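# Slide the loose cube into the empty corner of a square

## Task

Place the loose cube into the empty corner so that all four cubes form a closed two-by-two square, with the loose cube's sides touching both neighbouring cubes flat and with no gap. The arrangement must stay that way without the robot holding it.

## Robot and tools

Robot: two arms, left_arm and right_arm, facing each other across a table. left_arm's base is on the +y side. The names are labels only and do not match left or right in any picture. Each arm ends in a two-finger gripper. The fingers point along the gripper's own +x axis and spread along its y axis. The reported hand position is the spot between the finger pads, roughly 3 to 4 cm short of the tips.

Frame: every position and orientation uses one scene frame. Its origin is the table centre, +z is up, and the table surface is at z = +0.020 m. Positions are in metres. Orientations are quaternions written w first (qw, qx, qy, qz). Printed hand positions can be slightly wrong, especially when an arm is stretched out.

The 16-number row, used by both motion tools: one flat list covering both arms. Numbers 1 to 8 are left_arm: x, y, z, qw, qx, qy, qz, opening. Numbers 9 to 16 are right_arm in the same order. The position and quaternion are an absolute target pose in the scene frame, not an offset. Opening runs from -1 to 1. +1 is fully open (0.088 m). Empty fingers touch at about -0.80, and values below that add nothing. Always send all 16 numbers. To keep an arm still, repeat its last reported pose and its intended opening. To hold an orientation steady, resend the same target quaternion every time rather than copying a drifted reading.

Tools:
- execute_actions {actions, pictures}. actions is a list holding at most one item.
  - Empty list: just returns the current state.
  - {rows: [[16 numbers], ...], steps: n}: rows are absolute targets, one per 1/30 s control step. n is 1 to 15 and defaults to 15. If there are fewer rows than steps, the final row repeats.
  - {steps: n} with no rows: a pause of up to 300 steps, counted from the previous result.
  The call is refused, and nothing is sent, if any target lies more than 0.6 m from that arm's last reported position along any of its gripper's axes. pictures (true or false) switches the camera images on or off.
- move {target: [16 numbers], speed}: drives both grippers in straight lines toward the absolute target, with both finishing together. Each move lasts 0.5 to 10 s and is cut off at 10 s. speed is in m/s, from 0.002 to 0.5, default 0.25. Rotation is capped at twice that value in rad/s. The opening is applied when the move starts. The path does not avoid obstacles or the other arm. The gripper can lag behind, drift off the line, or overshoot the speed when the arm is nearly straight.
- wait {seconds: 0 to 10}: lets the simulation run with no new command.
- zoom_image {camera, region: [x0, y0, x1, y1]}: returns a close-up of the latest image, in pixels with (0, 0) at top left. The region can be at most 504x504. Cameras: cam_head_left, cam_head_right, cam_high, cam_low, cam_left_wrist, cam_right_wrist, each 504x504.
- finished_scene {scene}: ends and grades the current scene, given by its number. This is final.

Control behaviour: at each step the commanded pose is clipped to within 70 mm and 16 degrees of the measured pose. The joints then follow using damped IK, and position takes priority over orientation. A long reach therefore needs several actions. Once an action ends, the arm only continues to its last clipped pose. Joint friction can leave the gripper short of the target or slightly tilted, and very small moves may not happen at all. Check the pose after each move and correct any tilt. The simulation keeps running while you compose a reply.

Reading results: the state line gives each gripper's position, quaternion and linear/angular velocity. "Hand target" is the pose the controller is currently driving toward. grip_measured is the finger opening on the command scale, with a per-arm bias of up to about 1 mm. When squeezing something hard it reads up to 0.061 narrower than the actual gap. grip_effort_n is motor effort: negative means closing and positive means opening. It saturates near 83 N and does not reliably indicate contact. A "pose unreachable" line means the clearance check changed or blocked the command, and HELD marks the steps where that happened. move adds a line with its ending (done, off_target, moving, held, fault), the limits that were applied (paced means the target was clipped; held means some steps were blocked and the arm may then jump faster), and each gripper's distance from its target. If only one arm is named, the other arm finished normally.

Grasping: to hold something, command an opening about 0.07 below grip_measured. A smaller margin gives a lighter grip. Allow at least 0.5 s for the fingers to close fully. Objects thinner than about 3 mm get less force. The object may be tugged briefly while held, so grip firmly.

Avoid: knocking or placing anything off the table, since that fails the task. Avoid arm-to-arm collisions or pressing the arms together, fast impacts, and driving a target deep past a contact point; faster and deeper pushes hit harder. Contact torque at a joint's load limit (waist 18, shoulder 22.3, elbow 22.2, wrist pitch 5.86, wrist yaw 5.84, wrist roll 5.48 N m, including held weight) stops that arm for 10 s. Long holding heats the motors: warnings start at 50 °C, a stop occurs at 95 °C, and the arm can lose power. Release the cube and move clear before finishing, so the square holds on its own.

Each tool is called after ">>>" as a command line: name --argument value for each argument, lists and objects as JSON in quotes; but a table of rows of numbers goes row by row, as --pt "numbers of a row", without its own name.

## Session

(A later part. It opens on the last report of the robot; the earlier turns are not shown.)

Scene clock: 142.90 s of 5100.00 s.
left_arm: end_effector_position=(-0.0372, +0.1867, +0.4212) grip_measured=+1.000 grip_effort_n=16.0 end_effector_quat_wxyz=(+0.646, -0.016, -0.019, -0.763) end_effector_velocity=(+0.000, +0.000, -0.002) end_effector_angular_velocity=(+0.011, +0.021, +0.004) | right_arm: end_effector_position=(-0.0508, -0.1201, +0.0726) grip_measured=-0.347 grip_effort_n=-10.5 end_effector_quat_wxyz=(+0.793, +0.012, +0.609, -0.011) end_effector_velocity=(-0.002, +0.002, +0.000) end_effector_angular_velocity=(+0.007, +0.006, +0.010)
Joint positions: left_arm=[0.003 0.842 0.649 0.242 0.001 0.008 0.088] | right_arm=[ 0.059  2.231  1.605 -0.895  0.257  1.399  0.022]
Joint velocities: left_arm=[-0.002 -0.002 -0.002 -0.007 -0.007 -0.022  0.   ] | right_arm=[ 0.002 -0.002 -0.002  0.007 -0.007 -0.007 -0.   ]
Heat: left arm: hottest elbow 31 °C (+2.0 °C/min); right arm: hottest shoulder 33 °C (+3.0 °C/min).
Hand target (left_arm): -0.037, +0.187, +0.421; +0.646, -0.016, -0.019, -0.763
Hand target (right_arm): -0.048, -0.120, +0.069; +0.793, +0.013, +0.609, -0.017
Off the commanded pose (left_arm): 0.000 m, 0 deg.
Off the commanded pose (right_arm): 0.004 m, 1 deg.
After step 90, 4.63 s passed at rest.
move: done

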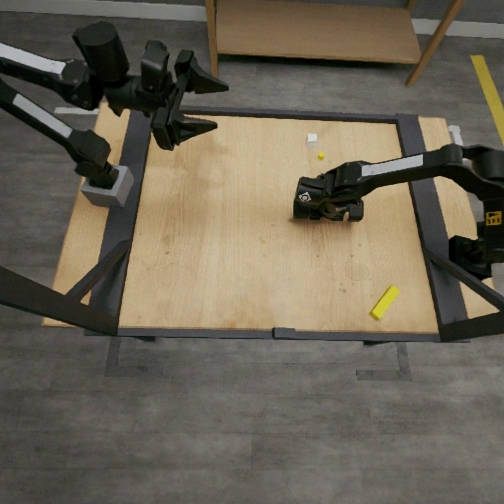

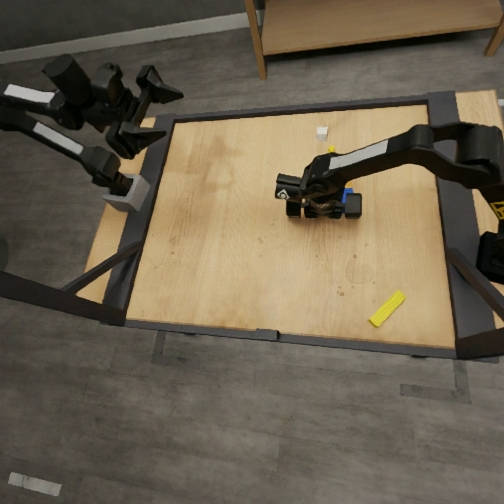

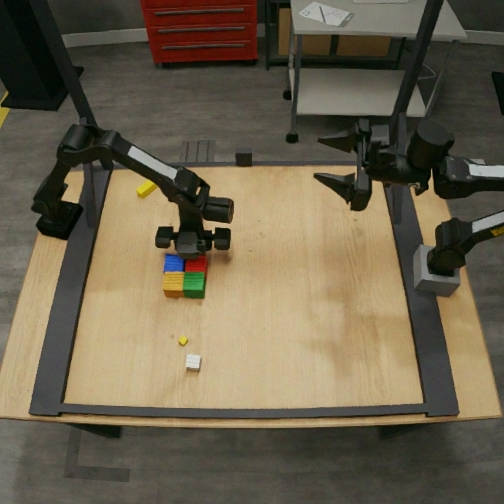

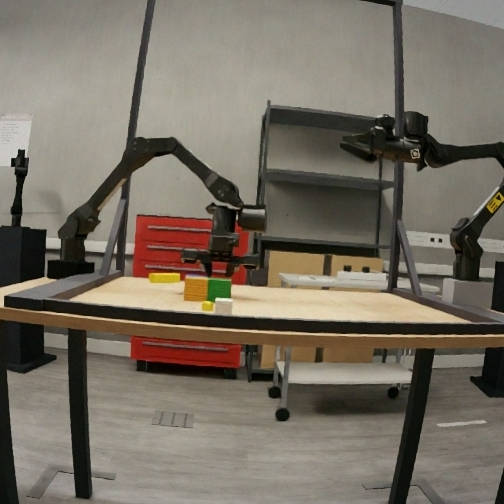

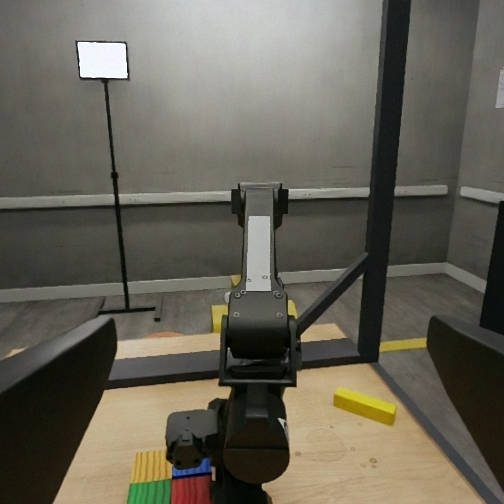

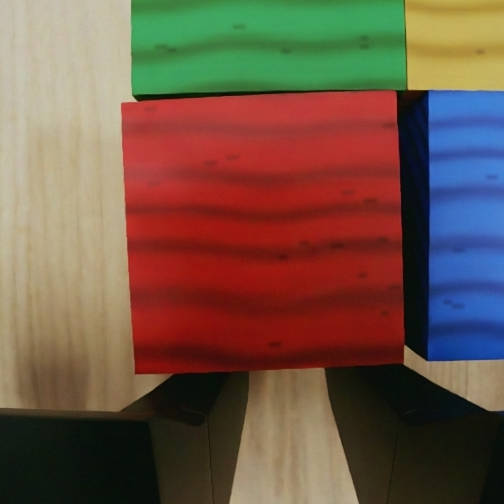

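>>> move --target '[-0.0372,0.1867,0.4211,0.646,-0.016,-0.019,-0.763,1, -0.07,-0.12,0.13,0.793,0.013,0.609,-0.017,-0.35]' --speed 0.08

>>> move --target '[-0.0372,0.1867,0.4211,0.646,-0.016,-0.019,-0.763,1, 0.011,-0.23,0.13,0.5706,-0.4229,0.4379,0.5511,0.12]' --speed 0.3

>>> move --target '[-0.0372,0.1867,0.4211,0.646,-0.016,-0.019,-0.763,1, 0.011,-0.225,0.069,0.5706,-0.4229,0.4379,0.5511,0.12]' --speed 0.08

Scene clock: 155.60 s of 5100.00 s.
left_arm: end_effector_position=(-0.0372, +0.1867, +0.4212) grip_measured=+1.000 grip_effort_n=16.0 end_effector_quat_wxyz=(+0.646, -0.016, -0.019, -0.763) end_effector_velocity=(+0.000, +0.000, -0.002) end_effector_angular_velocity=(+0.011, +0.021, +0.004) | right_arm: end_effector_position=(-0.0700, -0.1234, +0.1208) grip_measured=-0.347 grip_effort_n=-10.5 end_effector_quat_wxyz=(+0.791, +0.002, +0.611, -0.023) end_effector_velocity=(-0.001, -0.005, +0.000) end_effector_angular_velocity=(-0.019, +0.010, -0.009)
Joint positions: left_arm=[0.003 0.842 0.649 0.242 0.001 0.008 0.088] | right_arm=[ 0.102  2.178  1.719 -1.106  0.257  1.451  0.022]
Joint velocities: left_arm=[-0.002 -0.002 -0.002 -0.007 -0.007 -0.022  0.   ] | right_arm=[-0.002 -0.002 -0.002 -0.022 -0.007  0.007 -0.   ]
Heat: left arm: hottest elbow 31 °C (+2.0 °C/min); right arm: hottest shoulder 33 °C (+1.0 °C/min).
Hand target (left_arm): -0.037, +0.187, +0.421; +0.646, -0.016, -0.019, -0.763
Hand target (right_arm): -0.070, -0.120, +0.130; +0.793, +0.013, +0.609, -0.017
Off the commanded pose (left_arm): 0.000 m, 0 deg.
Off the commanded pose (right_arm): 0.010 m, 1 deg.
After step 90, 8.57 s passed at rest.
move: off_target (right_arm)

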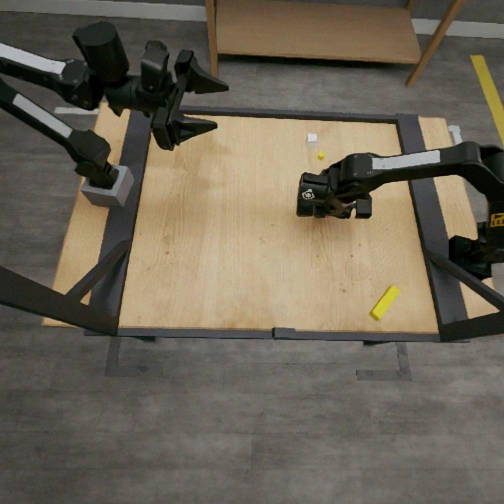

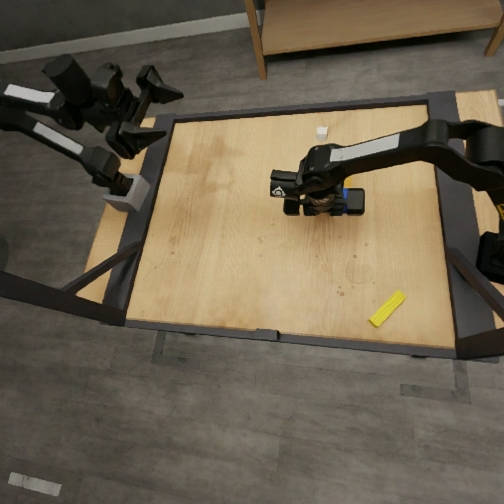

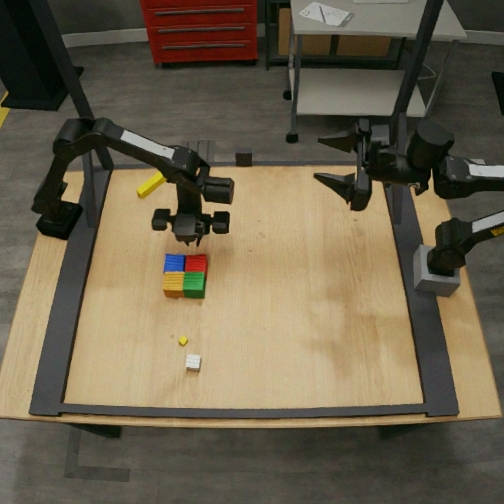

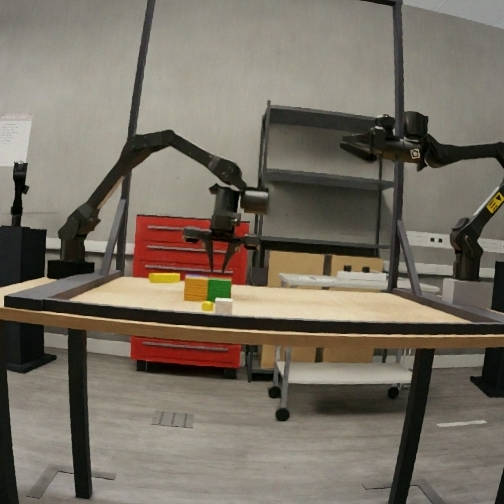

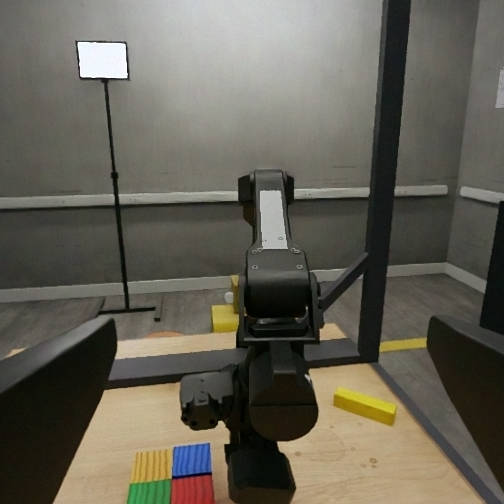

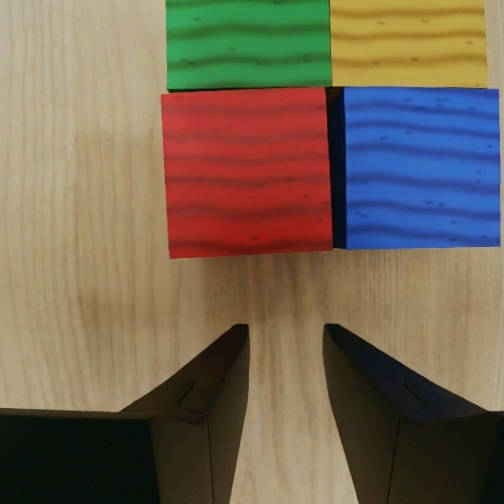

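Scene clock: 158.70 s of 5100.00 s.
left_arm: end_effector_position=(-0.0372, +0.1867, +0.4212) grip_measured=+1.000 grip_effort_n=16.5 end_effector_quat_wxyz=(+0.646, -0.016, -0.019, -0.763) end_effector_velocity=(-0.002, -0.000, -0.006) end_effector_angular_velocity=(+0.020, +0.019, -0.011) | right_arm: end_effector_position=(+0.0104, -0.2284, +0.1260) grip_measured=+0.117 grip_effort_n=17.4 end_effector_quat_wxyz=(+0.569, -0.423, +0.442, +0.550) end_effector_velocity=(-0.001, -0.000, +0.001) end_effector_angular_velocity=(+0.002, +0.002, +0.020)
Joint positions: left_arm=[0.003 0.842 0.649 0.242 0.001 0.008 0.088] | right_arm=[-0.346  1.769  1.15  -0.737 -0.14  -0.55   0.045]
Joint velocities: left_arm=[-0.002  0.002 -0.007 -0.007  0.007 -0.022  0.   ] | right_arm=[-0.002 -0.002  0.002 -0.007 -0.007 -0.022  0.   ]
Heat: left arm: hottest elbow 31 °C (+1.0 °C/min); right arm: hottest shoulder 33 °C (+0.0 °C/min).
Hand target (left_arm): -0.037, +0.187, +0.421; +0.646, -0.016, -0.019, -0.763
Hand target (right_arm): +0.010, -0.229, +0.129; +0.570, -0.422, +0.438, +0.553
Off the commanded pose (left_arm): 0.000 m, 0 deg.
Off the commanded pose (right_arm): 0.004 m, 0 deg.
move: done

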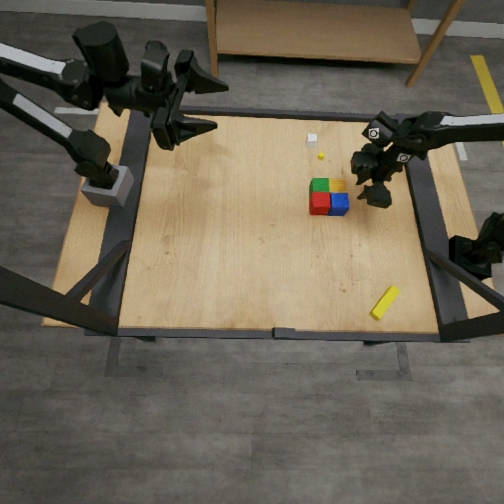

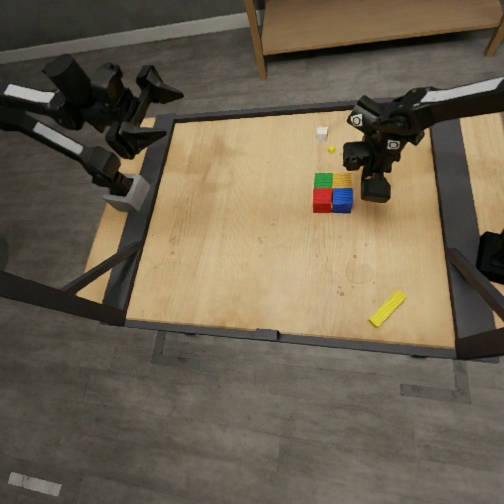

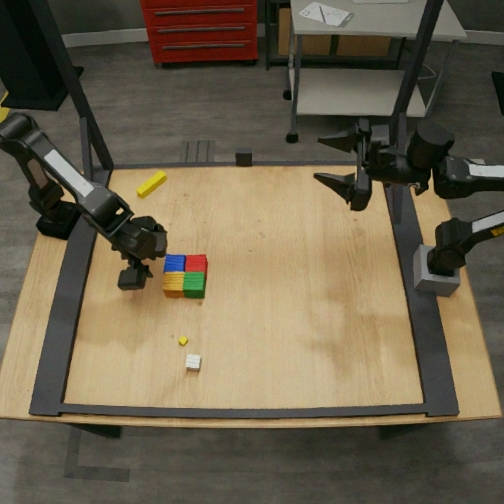

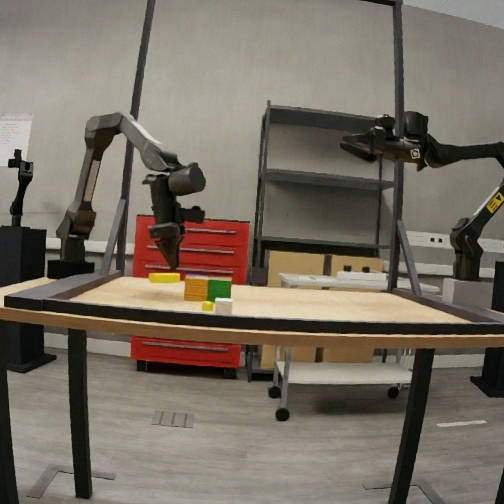

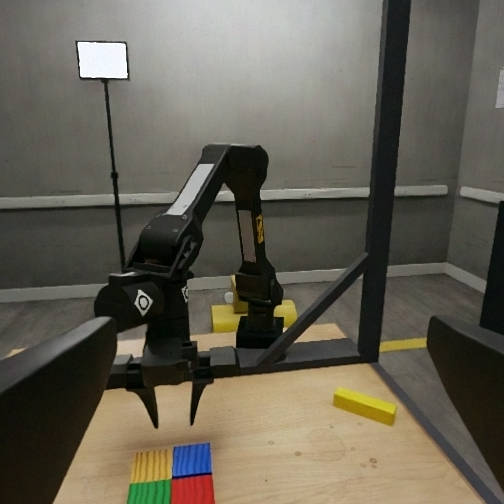

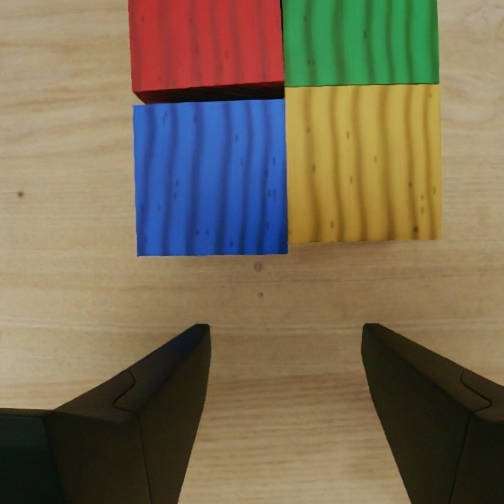

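Scene clock: 159.77 s of 5100.00 s.
left_arm: end_effector_position=(-0.0372, +0.1867, +0.4212) grip_measured=+1.000 grip_effort_n=16.0 end_effector_quat_wxyz=(+0.646, -0.016, -0.019, -0.763) end_effector_velocity=(+0.000, +0.000, +0.001) end_effector_angular_velocity=(-0.008, -0.006, +0.005) | right_arm: end_effector_position=(+0.0130, -0.2234, +0.0739) grip_measured=+0.117 grip_effort_n=17.4 end_effector_quat_wxyz=(+0.575, -0.421, +0.433, +0.552) end_effector_velocity=(-0.004, -0.002, +0.001) end_effector_angular_velocity=(-0.010, +0.010, +0.025)
Joint positions: left_arm=[0.003 0.842 0.649 0.242 0.001 0.008 0.088] | right_arm=[-0.344  1.869  1.041 -0.508 -0.14  -0.55   0.045]
Joint velocities: left_arm=[-0.002 -0.002 -0.002  0.007 -0.007  0.007  0.   ] | right_arm=[ 0.002 -0.002  0.002 -0.022 -0.007 -0.022 -0.   ]
Heat: left arm: hottest elbow 31 °C (+1.0 °C/min); right arm: hottest shoulder 33 °C (+0.0 °C/min).
Hand target (left_arm): -0.037, +0.187, +0.421; +0.646, -0.016, -0.019, -0.763
Hand target (right_arm): +0.011, -0.225, +0.069; +0.571, -0.423, +0.438, +0.551
Off the commanded pose (left_arm): 0.000 m, 0 deg.
Off the commanded pose (right_arm): 0.006 m, 1 deg.
move: done

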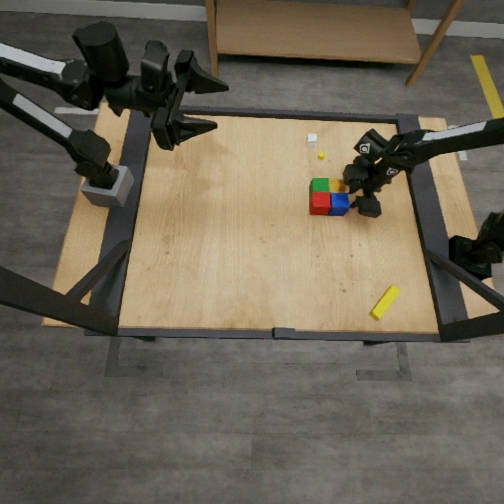

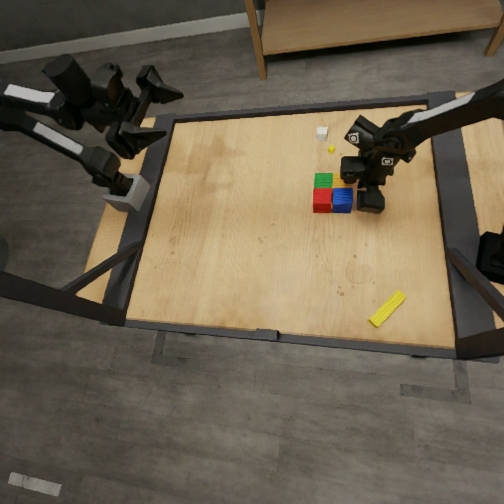

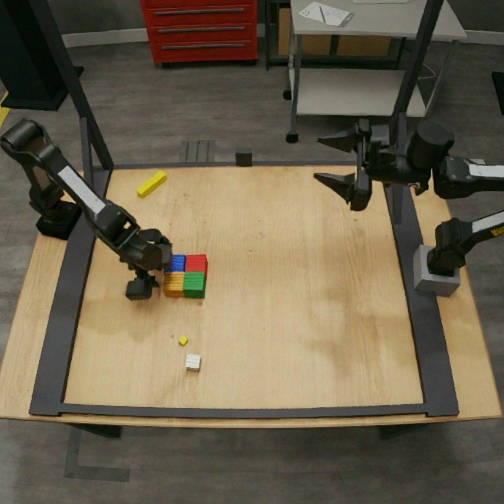

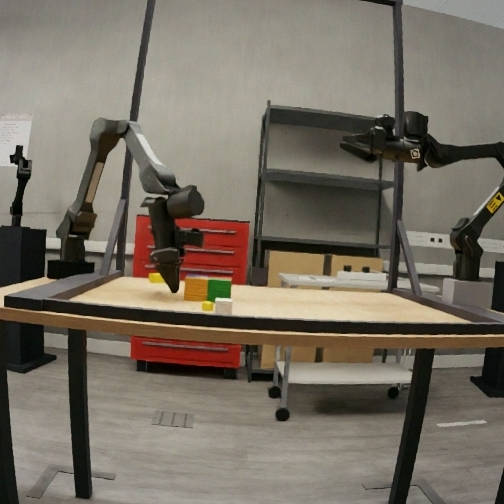

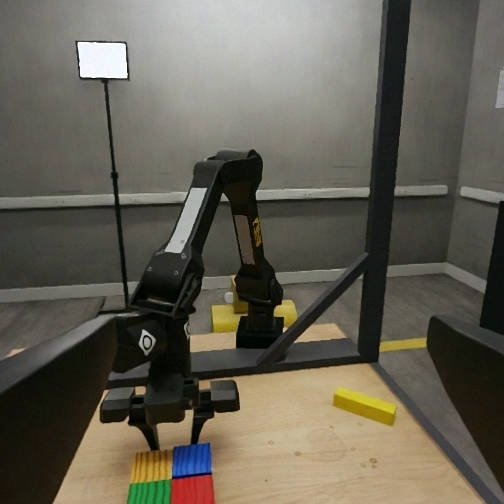

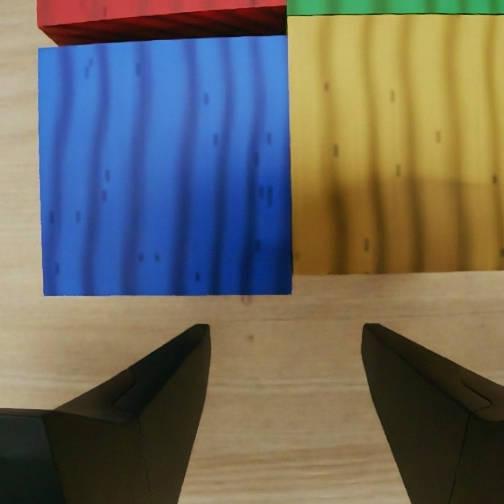

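>>> move --target '[-0.0372,0.1867,0.4211,0.646,-0.016,-0.019,-0.763,1, 0.010,-0.2045,0.069,0.5656,-0.4268,0.4344,0.5558,0.12]' --speed 0.012

Scene clock: 168.73 s of 5100.00 s.
left_arm: end_effector_position=(-0.0372, +0.1867, +0.4212) grip_measured=+1.000 grip_effort_n=16.0 end_effector_quat_wxyz=(+0.646, -0.016, -0.019, -0.763) end_effector_velocity=(+0.000, +0.001, +0.007) end_effector_angular_velocity=(-0.025, +0.012, +0.005) | right_arm: end_effector_position=(+0.0095, -0.2074, +0.0702) grip_measured=+0.117 grip_effort_n=17.9 end_effector_quat_wxyz=(+0.565, -0.427, +0.434, +0.557) end_effector_velocity=(-0.002, +0.000, -0.000) end_effector_angular_velocity=(-0.002, +0.008, +0.011)
Joint positions: left_arm=[0.003 0.842 0.649 0.242 0.001 0.008 0.088] | right_arm=[-0.311  1.922  1.101 -0.525 -0.137 -0.537  0.045]
Joint velocities: left_arm=[-0.002 -0.002  0.002  0.022 -0.007 -0.007  0.   ] | right_arm=[ 0.002  0.002  0.002 -0.007 -0.007 -0.007 -0.   ]
Heat: left arm: hottest elbow 31 °C (+1.0 °C/min); right arm: hottest shoulder 32 °C (-1.0 °C/min).
Hand target (left_arm): -0.037, +0.187, +0.421; +0.646, -0.016, -0.019, -0.763
Hand target (right_arm): +0.010, -0.205, +0.069; +0.566, -0.427, +0.435, +0.556
Off the commanded pose (left_arm): 0.000 m, 0 deg.
Off the commanded pose (right_arm): 0.003 m, 0 deg.
After step 90, 4.10 s passed at rest.
move: done

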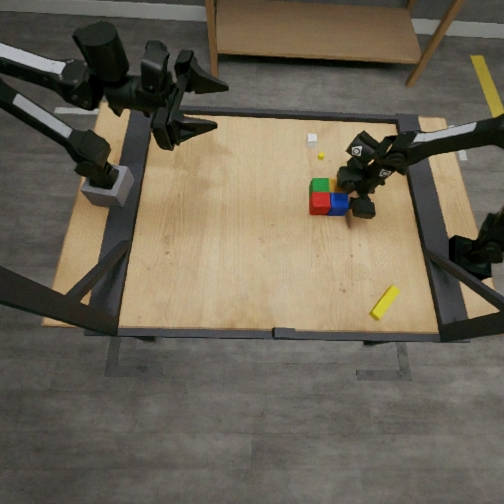

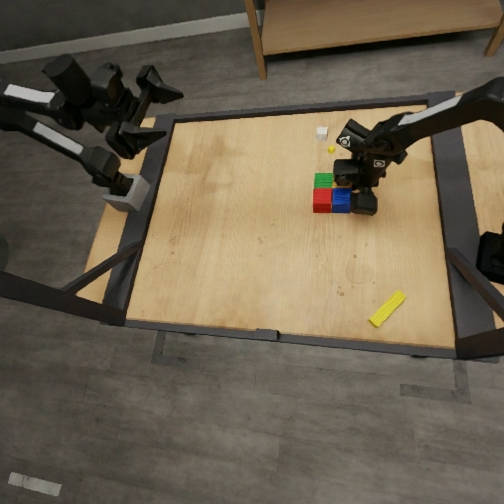

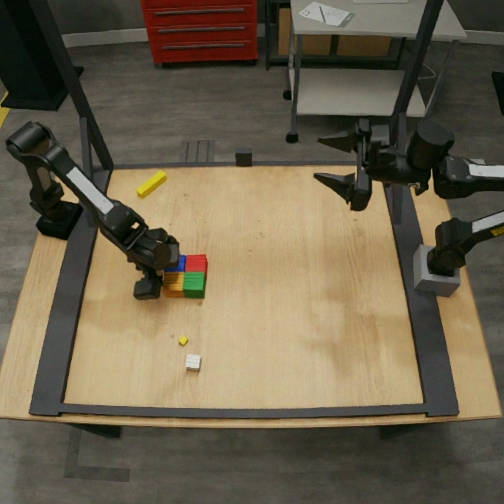

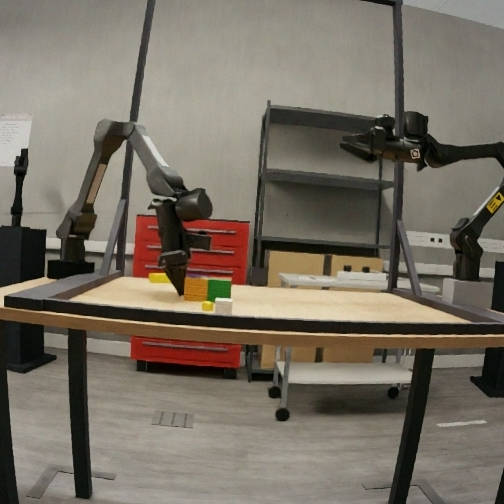

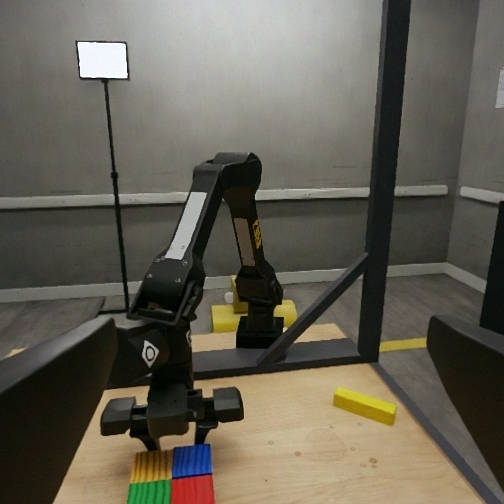

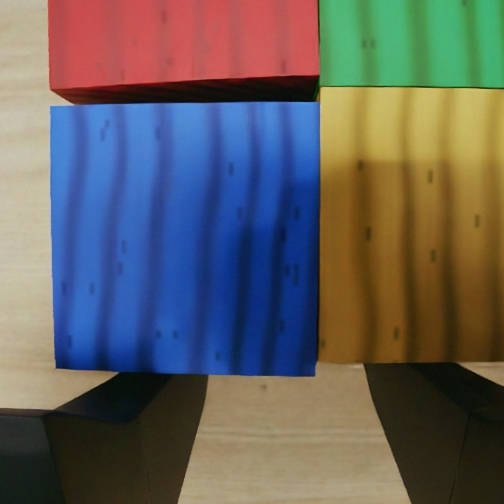

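>>> move --target '[-0.0372,0.1867,0.4211,0.646,-0.016,-0.019,-0.763,1, 0.012,-0.200,0.069,0.5656,-0.4268,0.4344,0.5558,0.12]' --speed 0.006

Scene clock: 174.20 s of 5100.00 s.
left_arm: end_effector_position=(-0.0372, +0.1867, +0.4212) grip_measured=+1.000 grip_effort_n=16.0 end_effector_quat_wxyz=(+0.646, -0.016, -0.019, -0.763) end_effector_velocity=(+0.000, +0.000, -0.005) end_effector_angular_velocity=(+0.021, -0.010, +0.005) | right_arm: end_effector_position=(+0.0108, -0.2047, +0.0697) grip_measured=+0.117 grip_effort_n=17.9 end_effector_quat_wxyz=(+0.564, -0.427, +0.436, +0.556) end_effector_velocity=(+0.001, -0.001, +0.001) end_effector_angular_velocity=(-0.006, -0.007, +0.003)
Joint positions: left_arm=[0.003 0.842 0.649 0.242 0.001 0.008 0.088] | right_arm=[-0.309  1.936  1.12  -0.535 -0.136 -0.535  0.045]
Joint velocities: left_arm=[-0.002 -0.002 -0.002 -0.022 -0.007  0.007  0.   ] | right_arm=[-0.002 -0.002  0.002 -0.007  0.007 -0.007 -0.   ]
Heat: left arm: hottest elbow 31 °C (+1.0 °C/min); right arm: hottest shoulder 32 °C (-1.0 °C/min).
Hand target (left_arm): -0.037, +0.187, +0.421; +0.646, -0.016, -0.019, -0.763
Hand target (right_arm): +0.012, -0.200, +0.069; +0.566, -0.427, +0.434, +0.556
Off the commanded pose (left_arm): 0.000 m, 0 deg.
Off the commanded pose (right_arm): 0.005 m, 0 deg.
After step 90, 0.93 s passed at rest.
move: done

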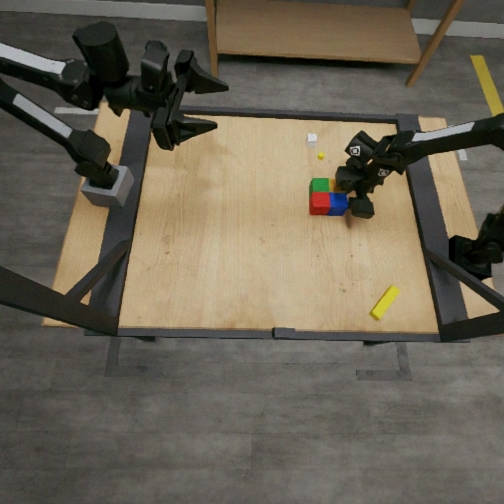

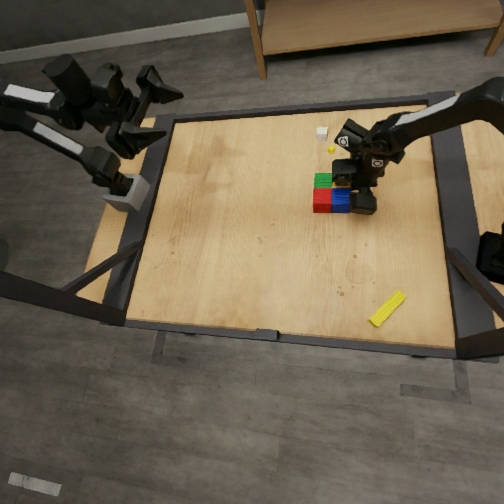

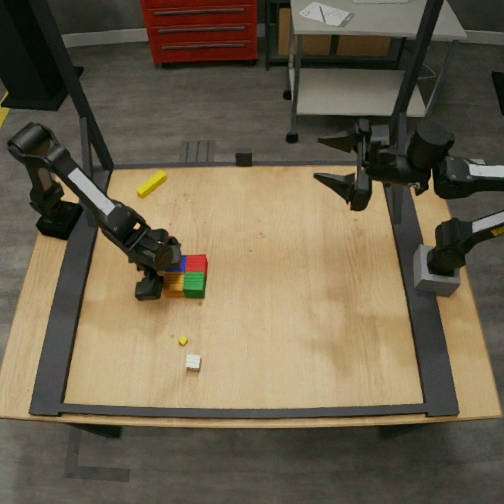

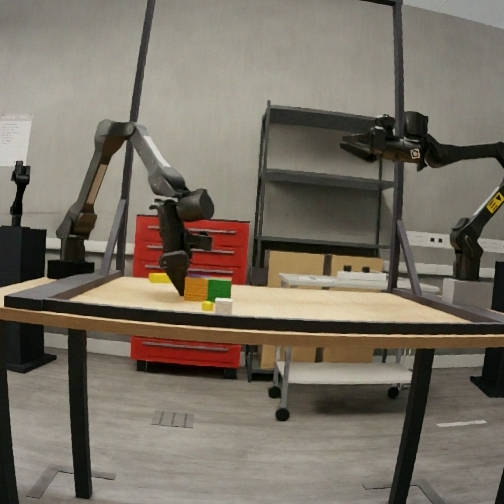

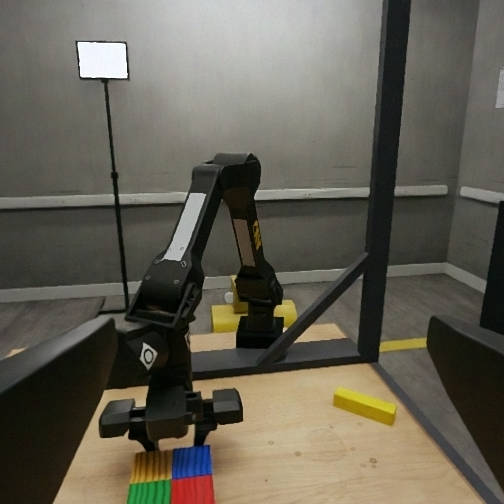

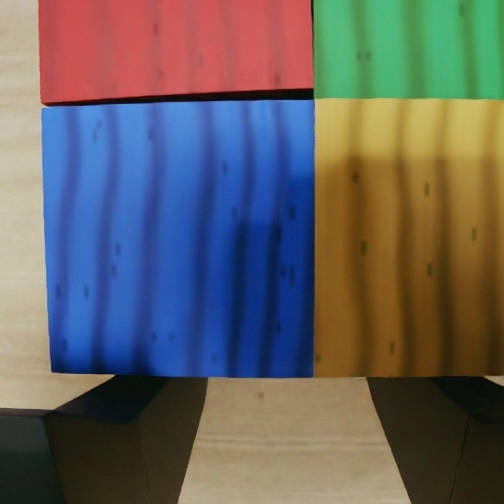

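>>> move --target '[-0.0372,0.1867,0.4211,0.646,-0.016,-0.019,-0.763,1, 0.012,-0.197,0.069,0.5656,-0.4268,0.4344,0.5558,0.12]' --speed 0.006

Scene clock: 180.87 s of 5100.00 s.
left_arm: end_effector_position=(-0.0372, +0.1867, +0.4212) grip_measured=+1.000 grip_effort_n=16.0 end_effector_quat_wxyz=(+0.646, -0.016, -0.019, -0.763) end_effector_velocity=(+0.000, +0.000, -0.001) end_effector_angular_velocity=(-0.001, +0.008, +0.005) | right_arm: end_effector_position=(+0.0113, -0.2027, +0.0697) grip_measured=+0.117 grip_effort_n=17.4 end_effector_quat_wxyz=(+0.564, -0.428, +0.437, +0.555) end_effector_velocity=(+0.001, -0.003, -0.000) end_effector_angular_velocity=(-0.010, -0.004, +0.003)
Joint positions: left_arm=[0.003 0.842 0.649 0.242 0.001 0.008 0.088] | right_arm=[-0.307  1.944  1.131 -0.54  -0.133 -0.53   0.045]
Joint velocities: left_arm=[-0.002 -0.002 -0.007  0.007 -0.007 -0.007  0.   ] | right_arm=[-0.002 -0.002 -0.002 -0.007  0.007 -0.007 -0.   ]
Heat: left arm: hottest elbow 31 °C (+1.0 °C/min); right arm: hottest shoulder 31 °C (-2.0 °C/min).
Hand target (left_arm): -0.037, +0.187, +0.421; +0.646, -0.016, -0.019, -0.763
Hand target (right_arm): +0.012, -0.197, +0.069; +0.566, -0.427, +0.434, +0.556
Off the commanded pose (left_arm): 0.000 m, 0 deg.
Off the commanded pose (right_arm): 0.006 m, 0 deg.
After step 90, 2.13 s passed at rest.
move: done

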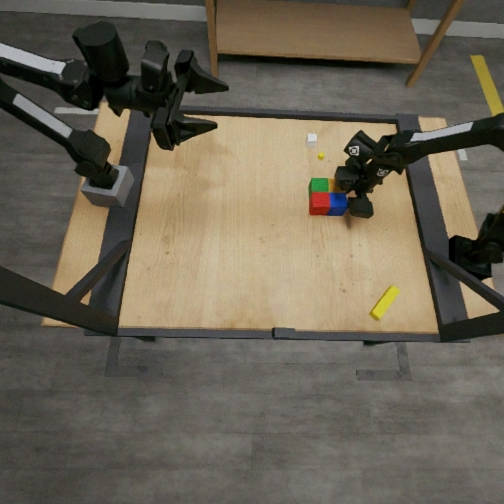

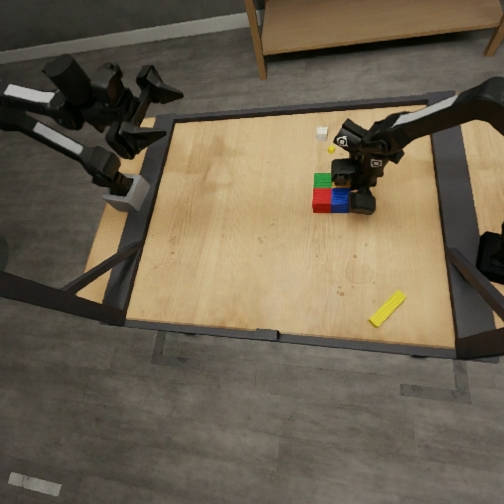

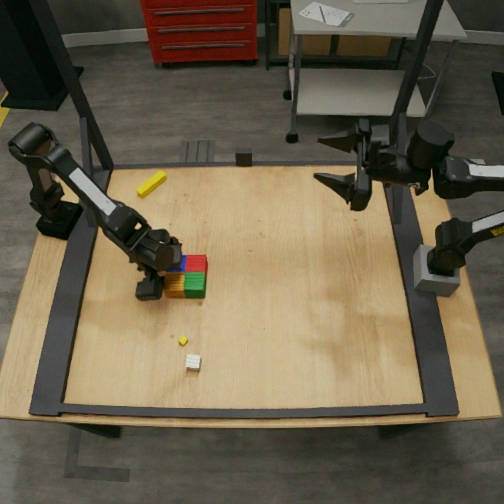

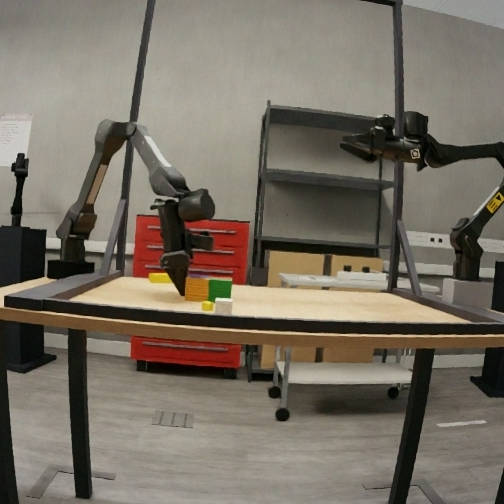

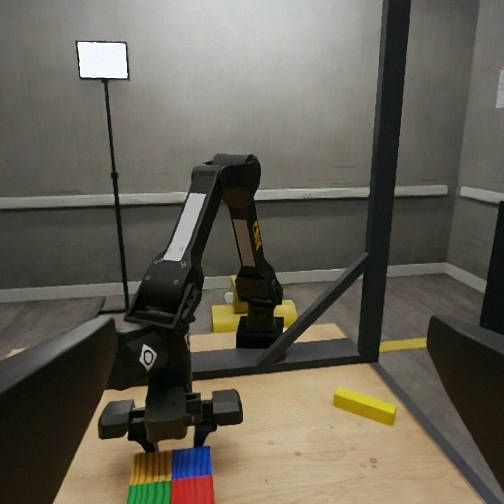

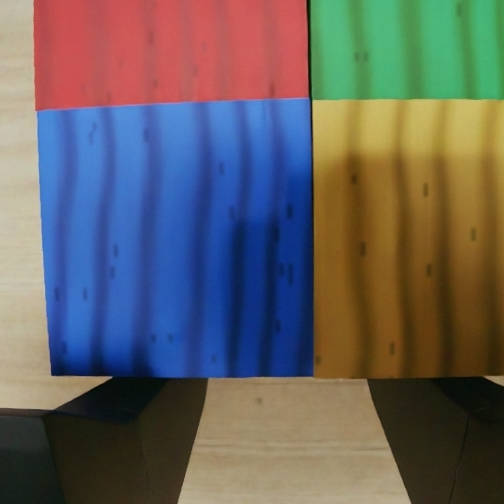

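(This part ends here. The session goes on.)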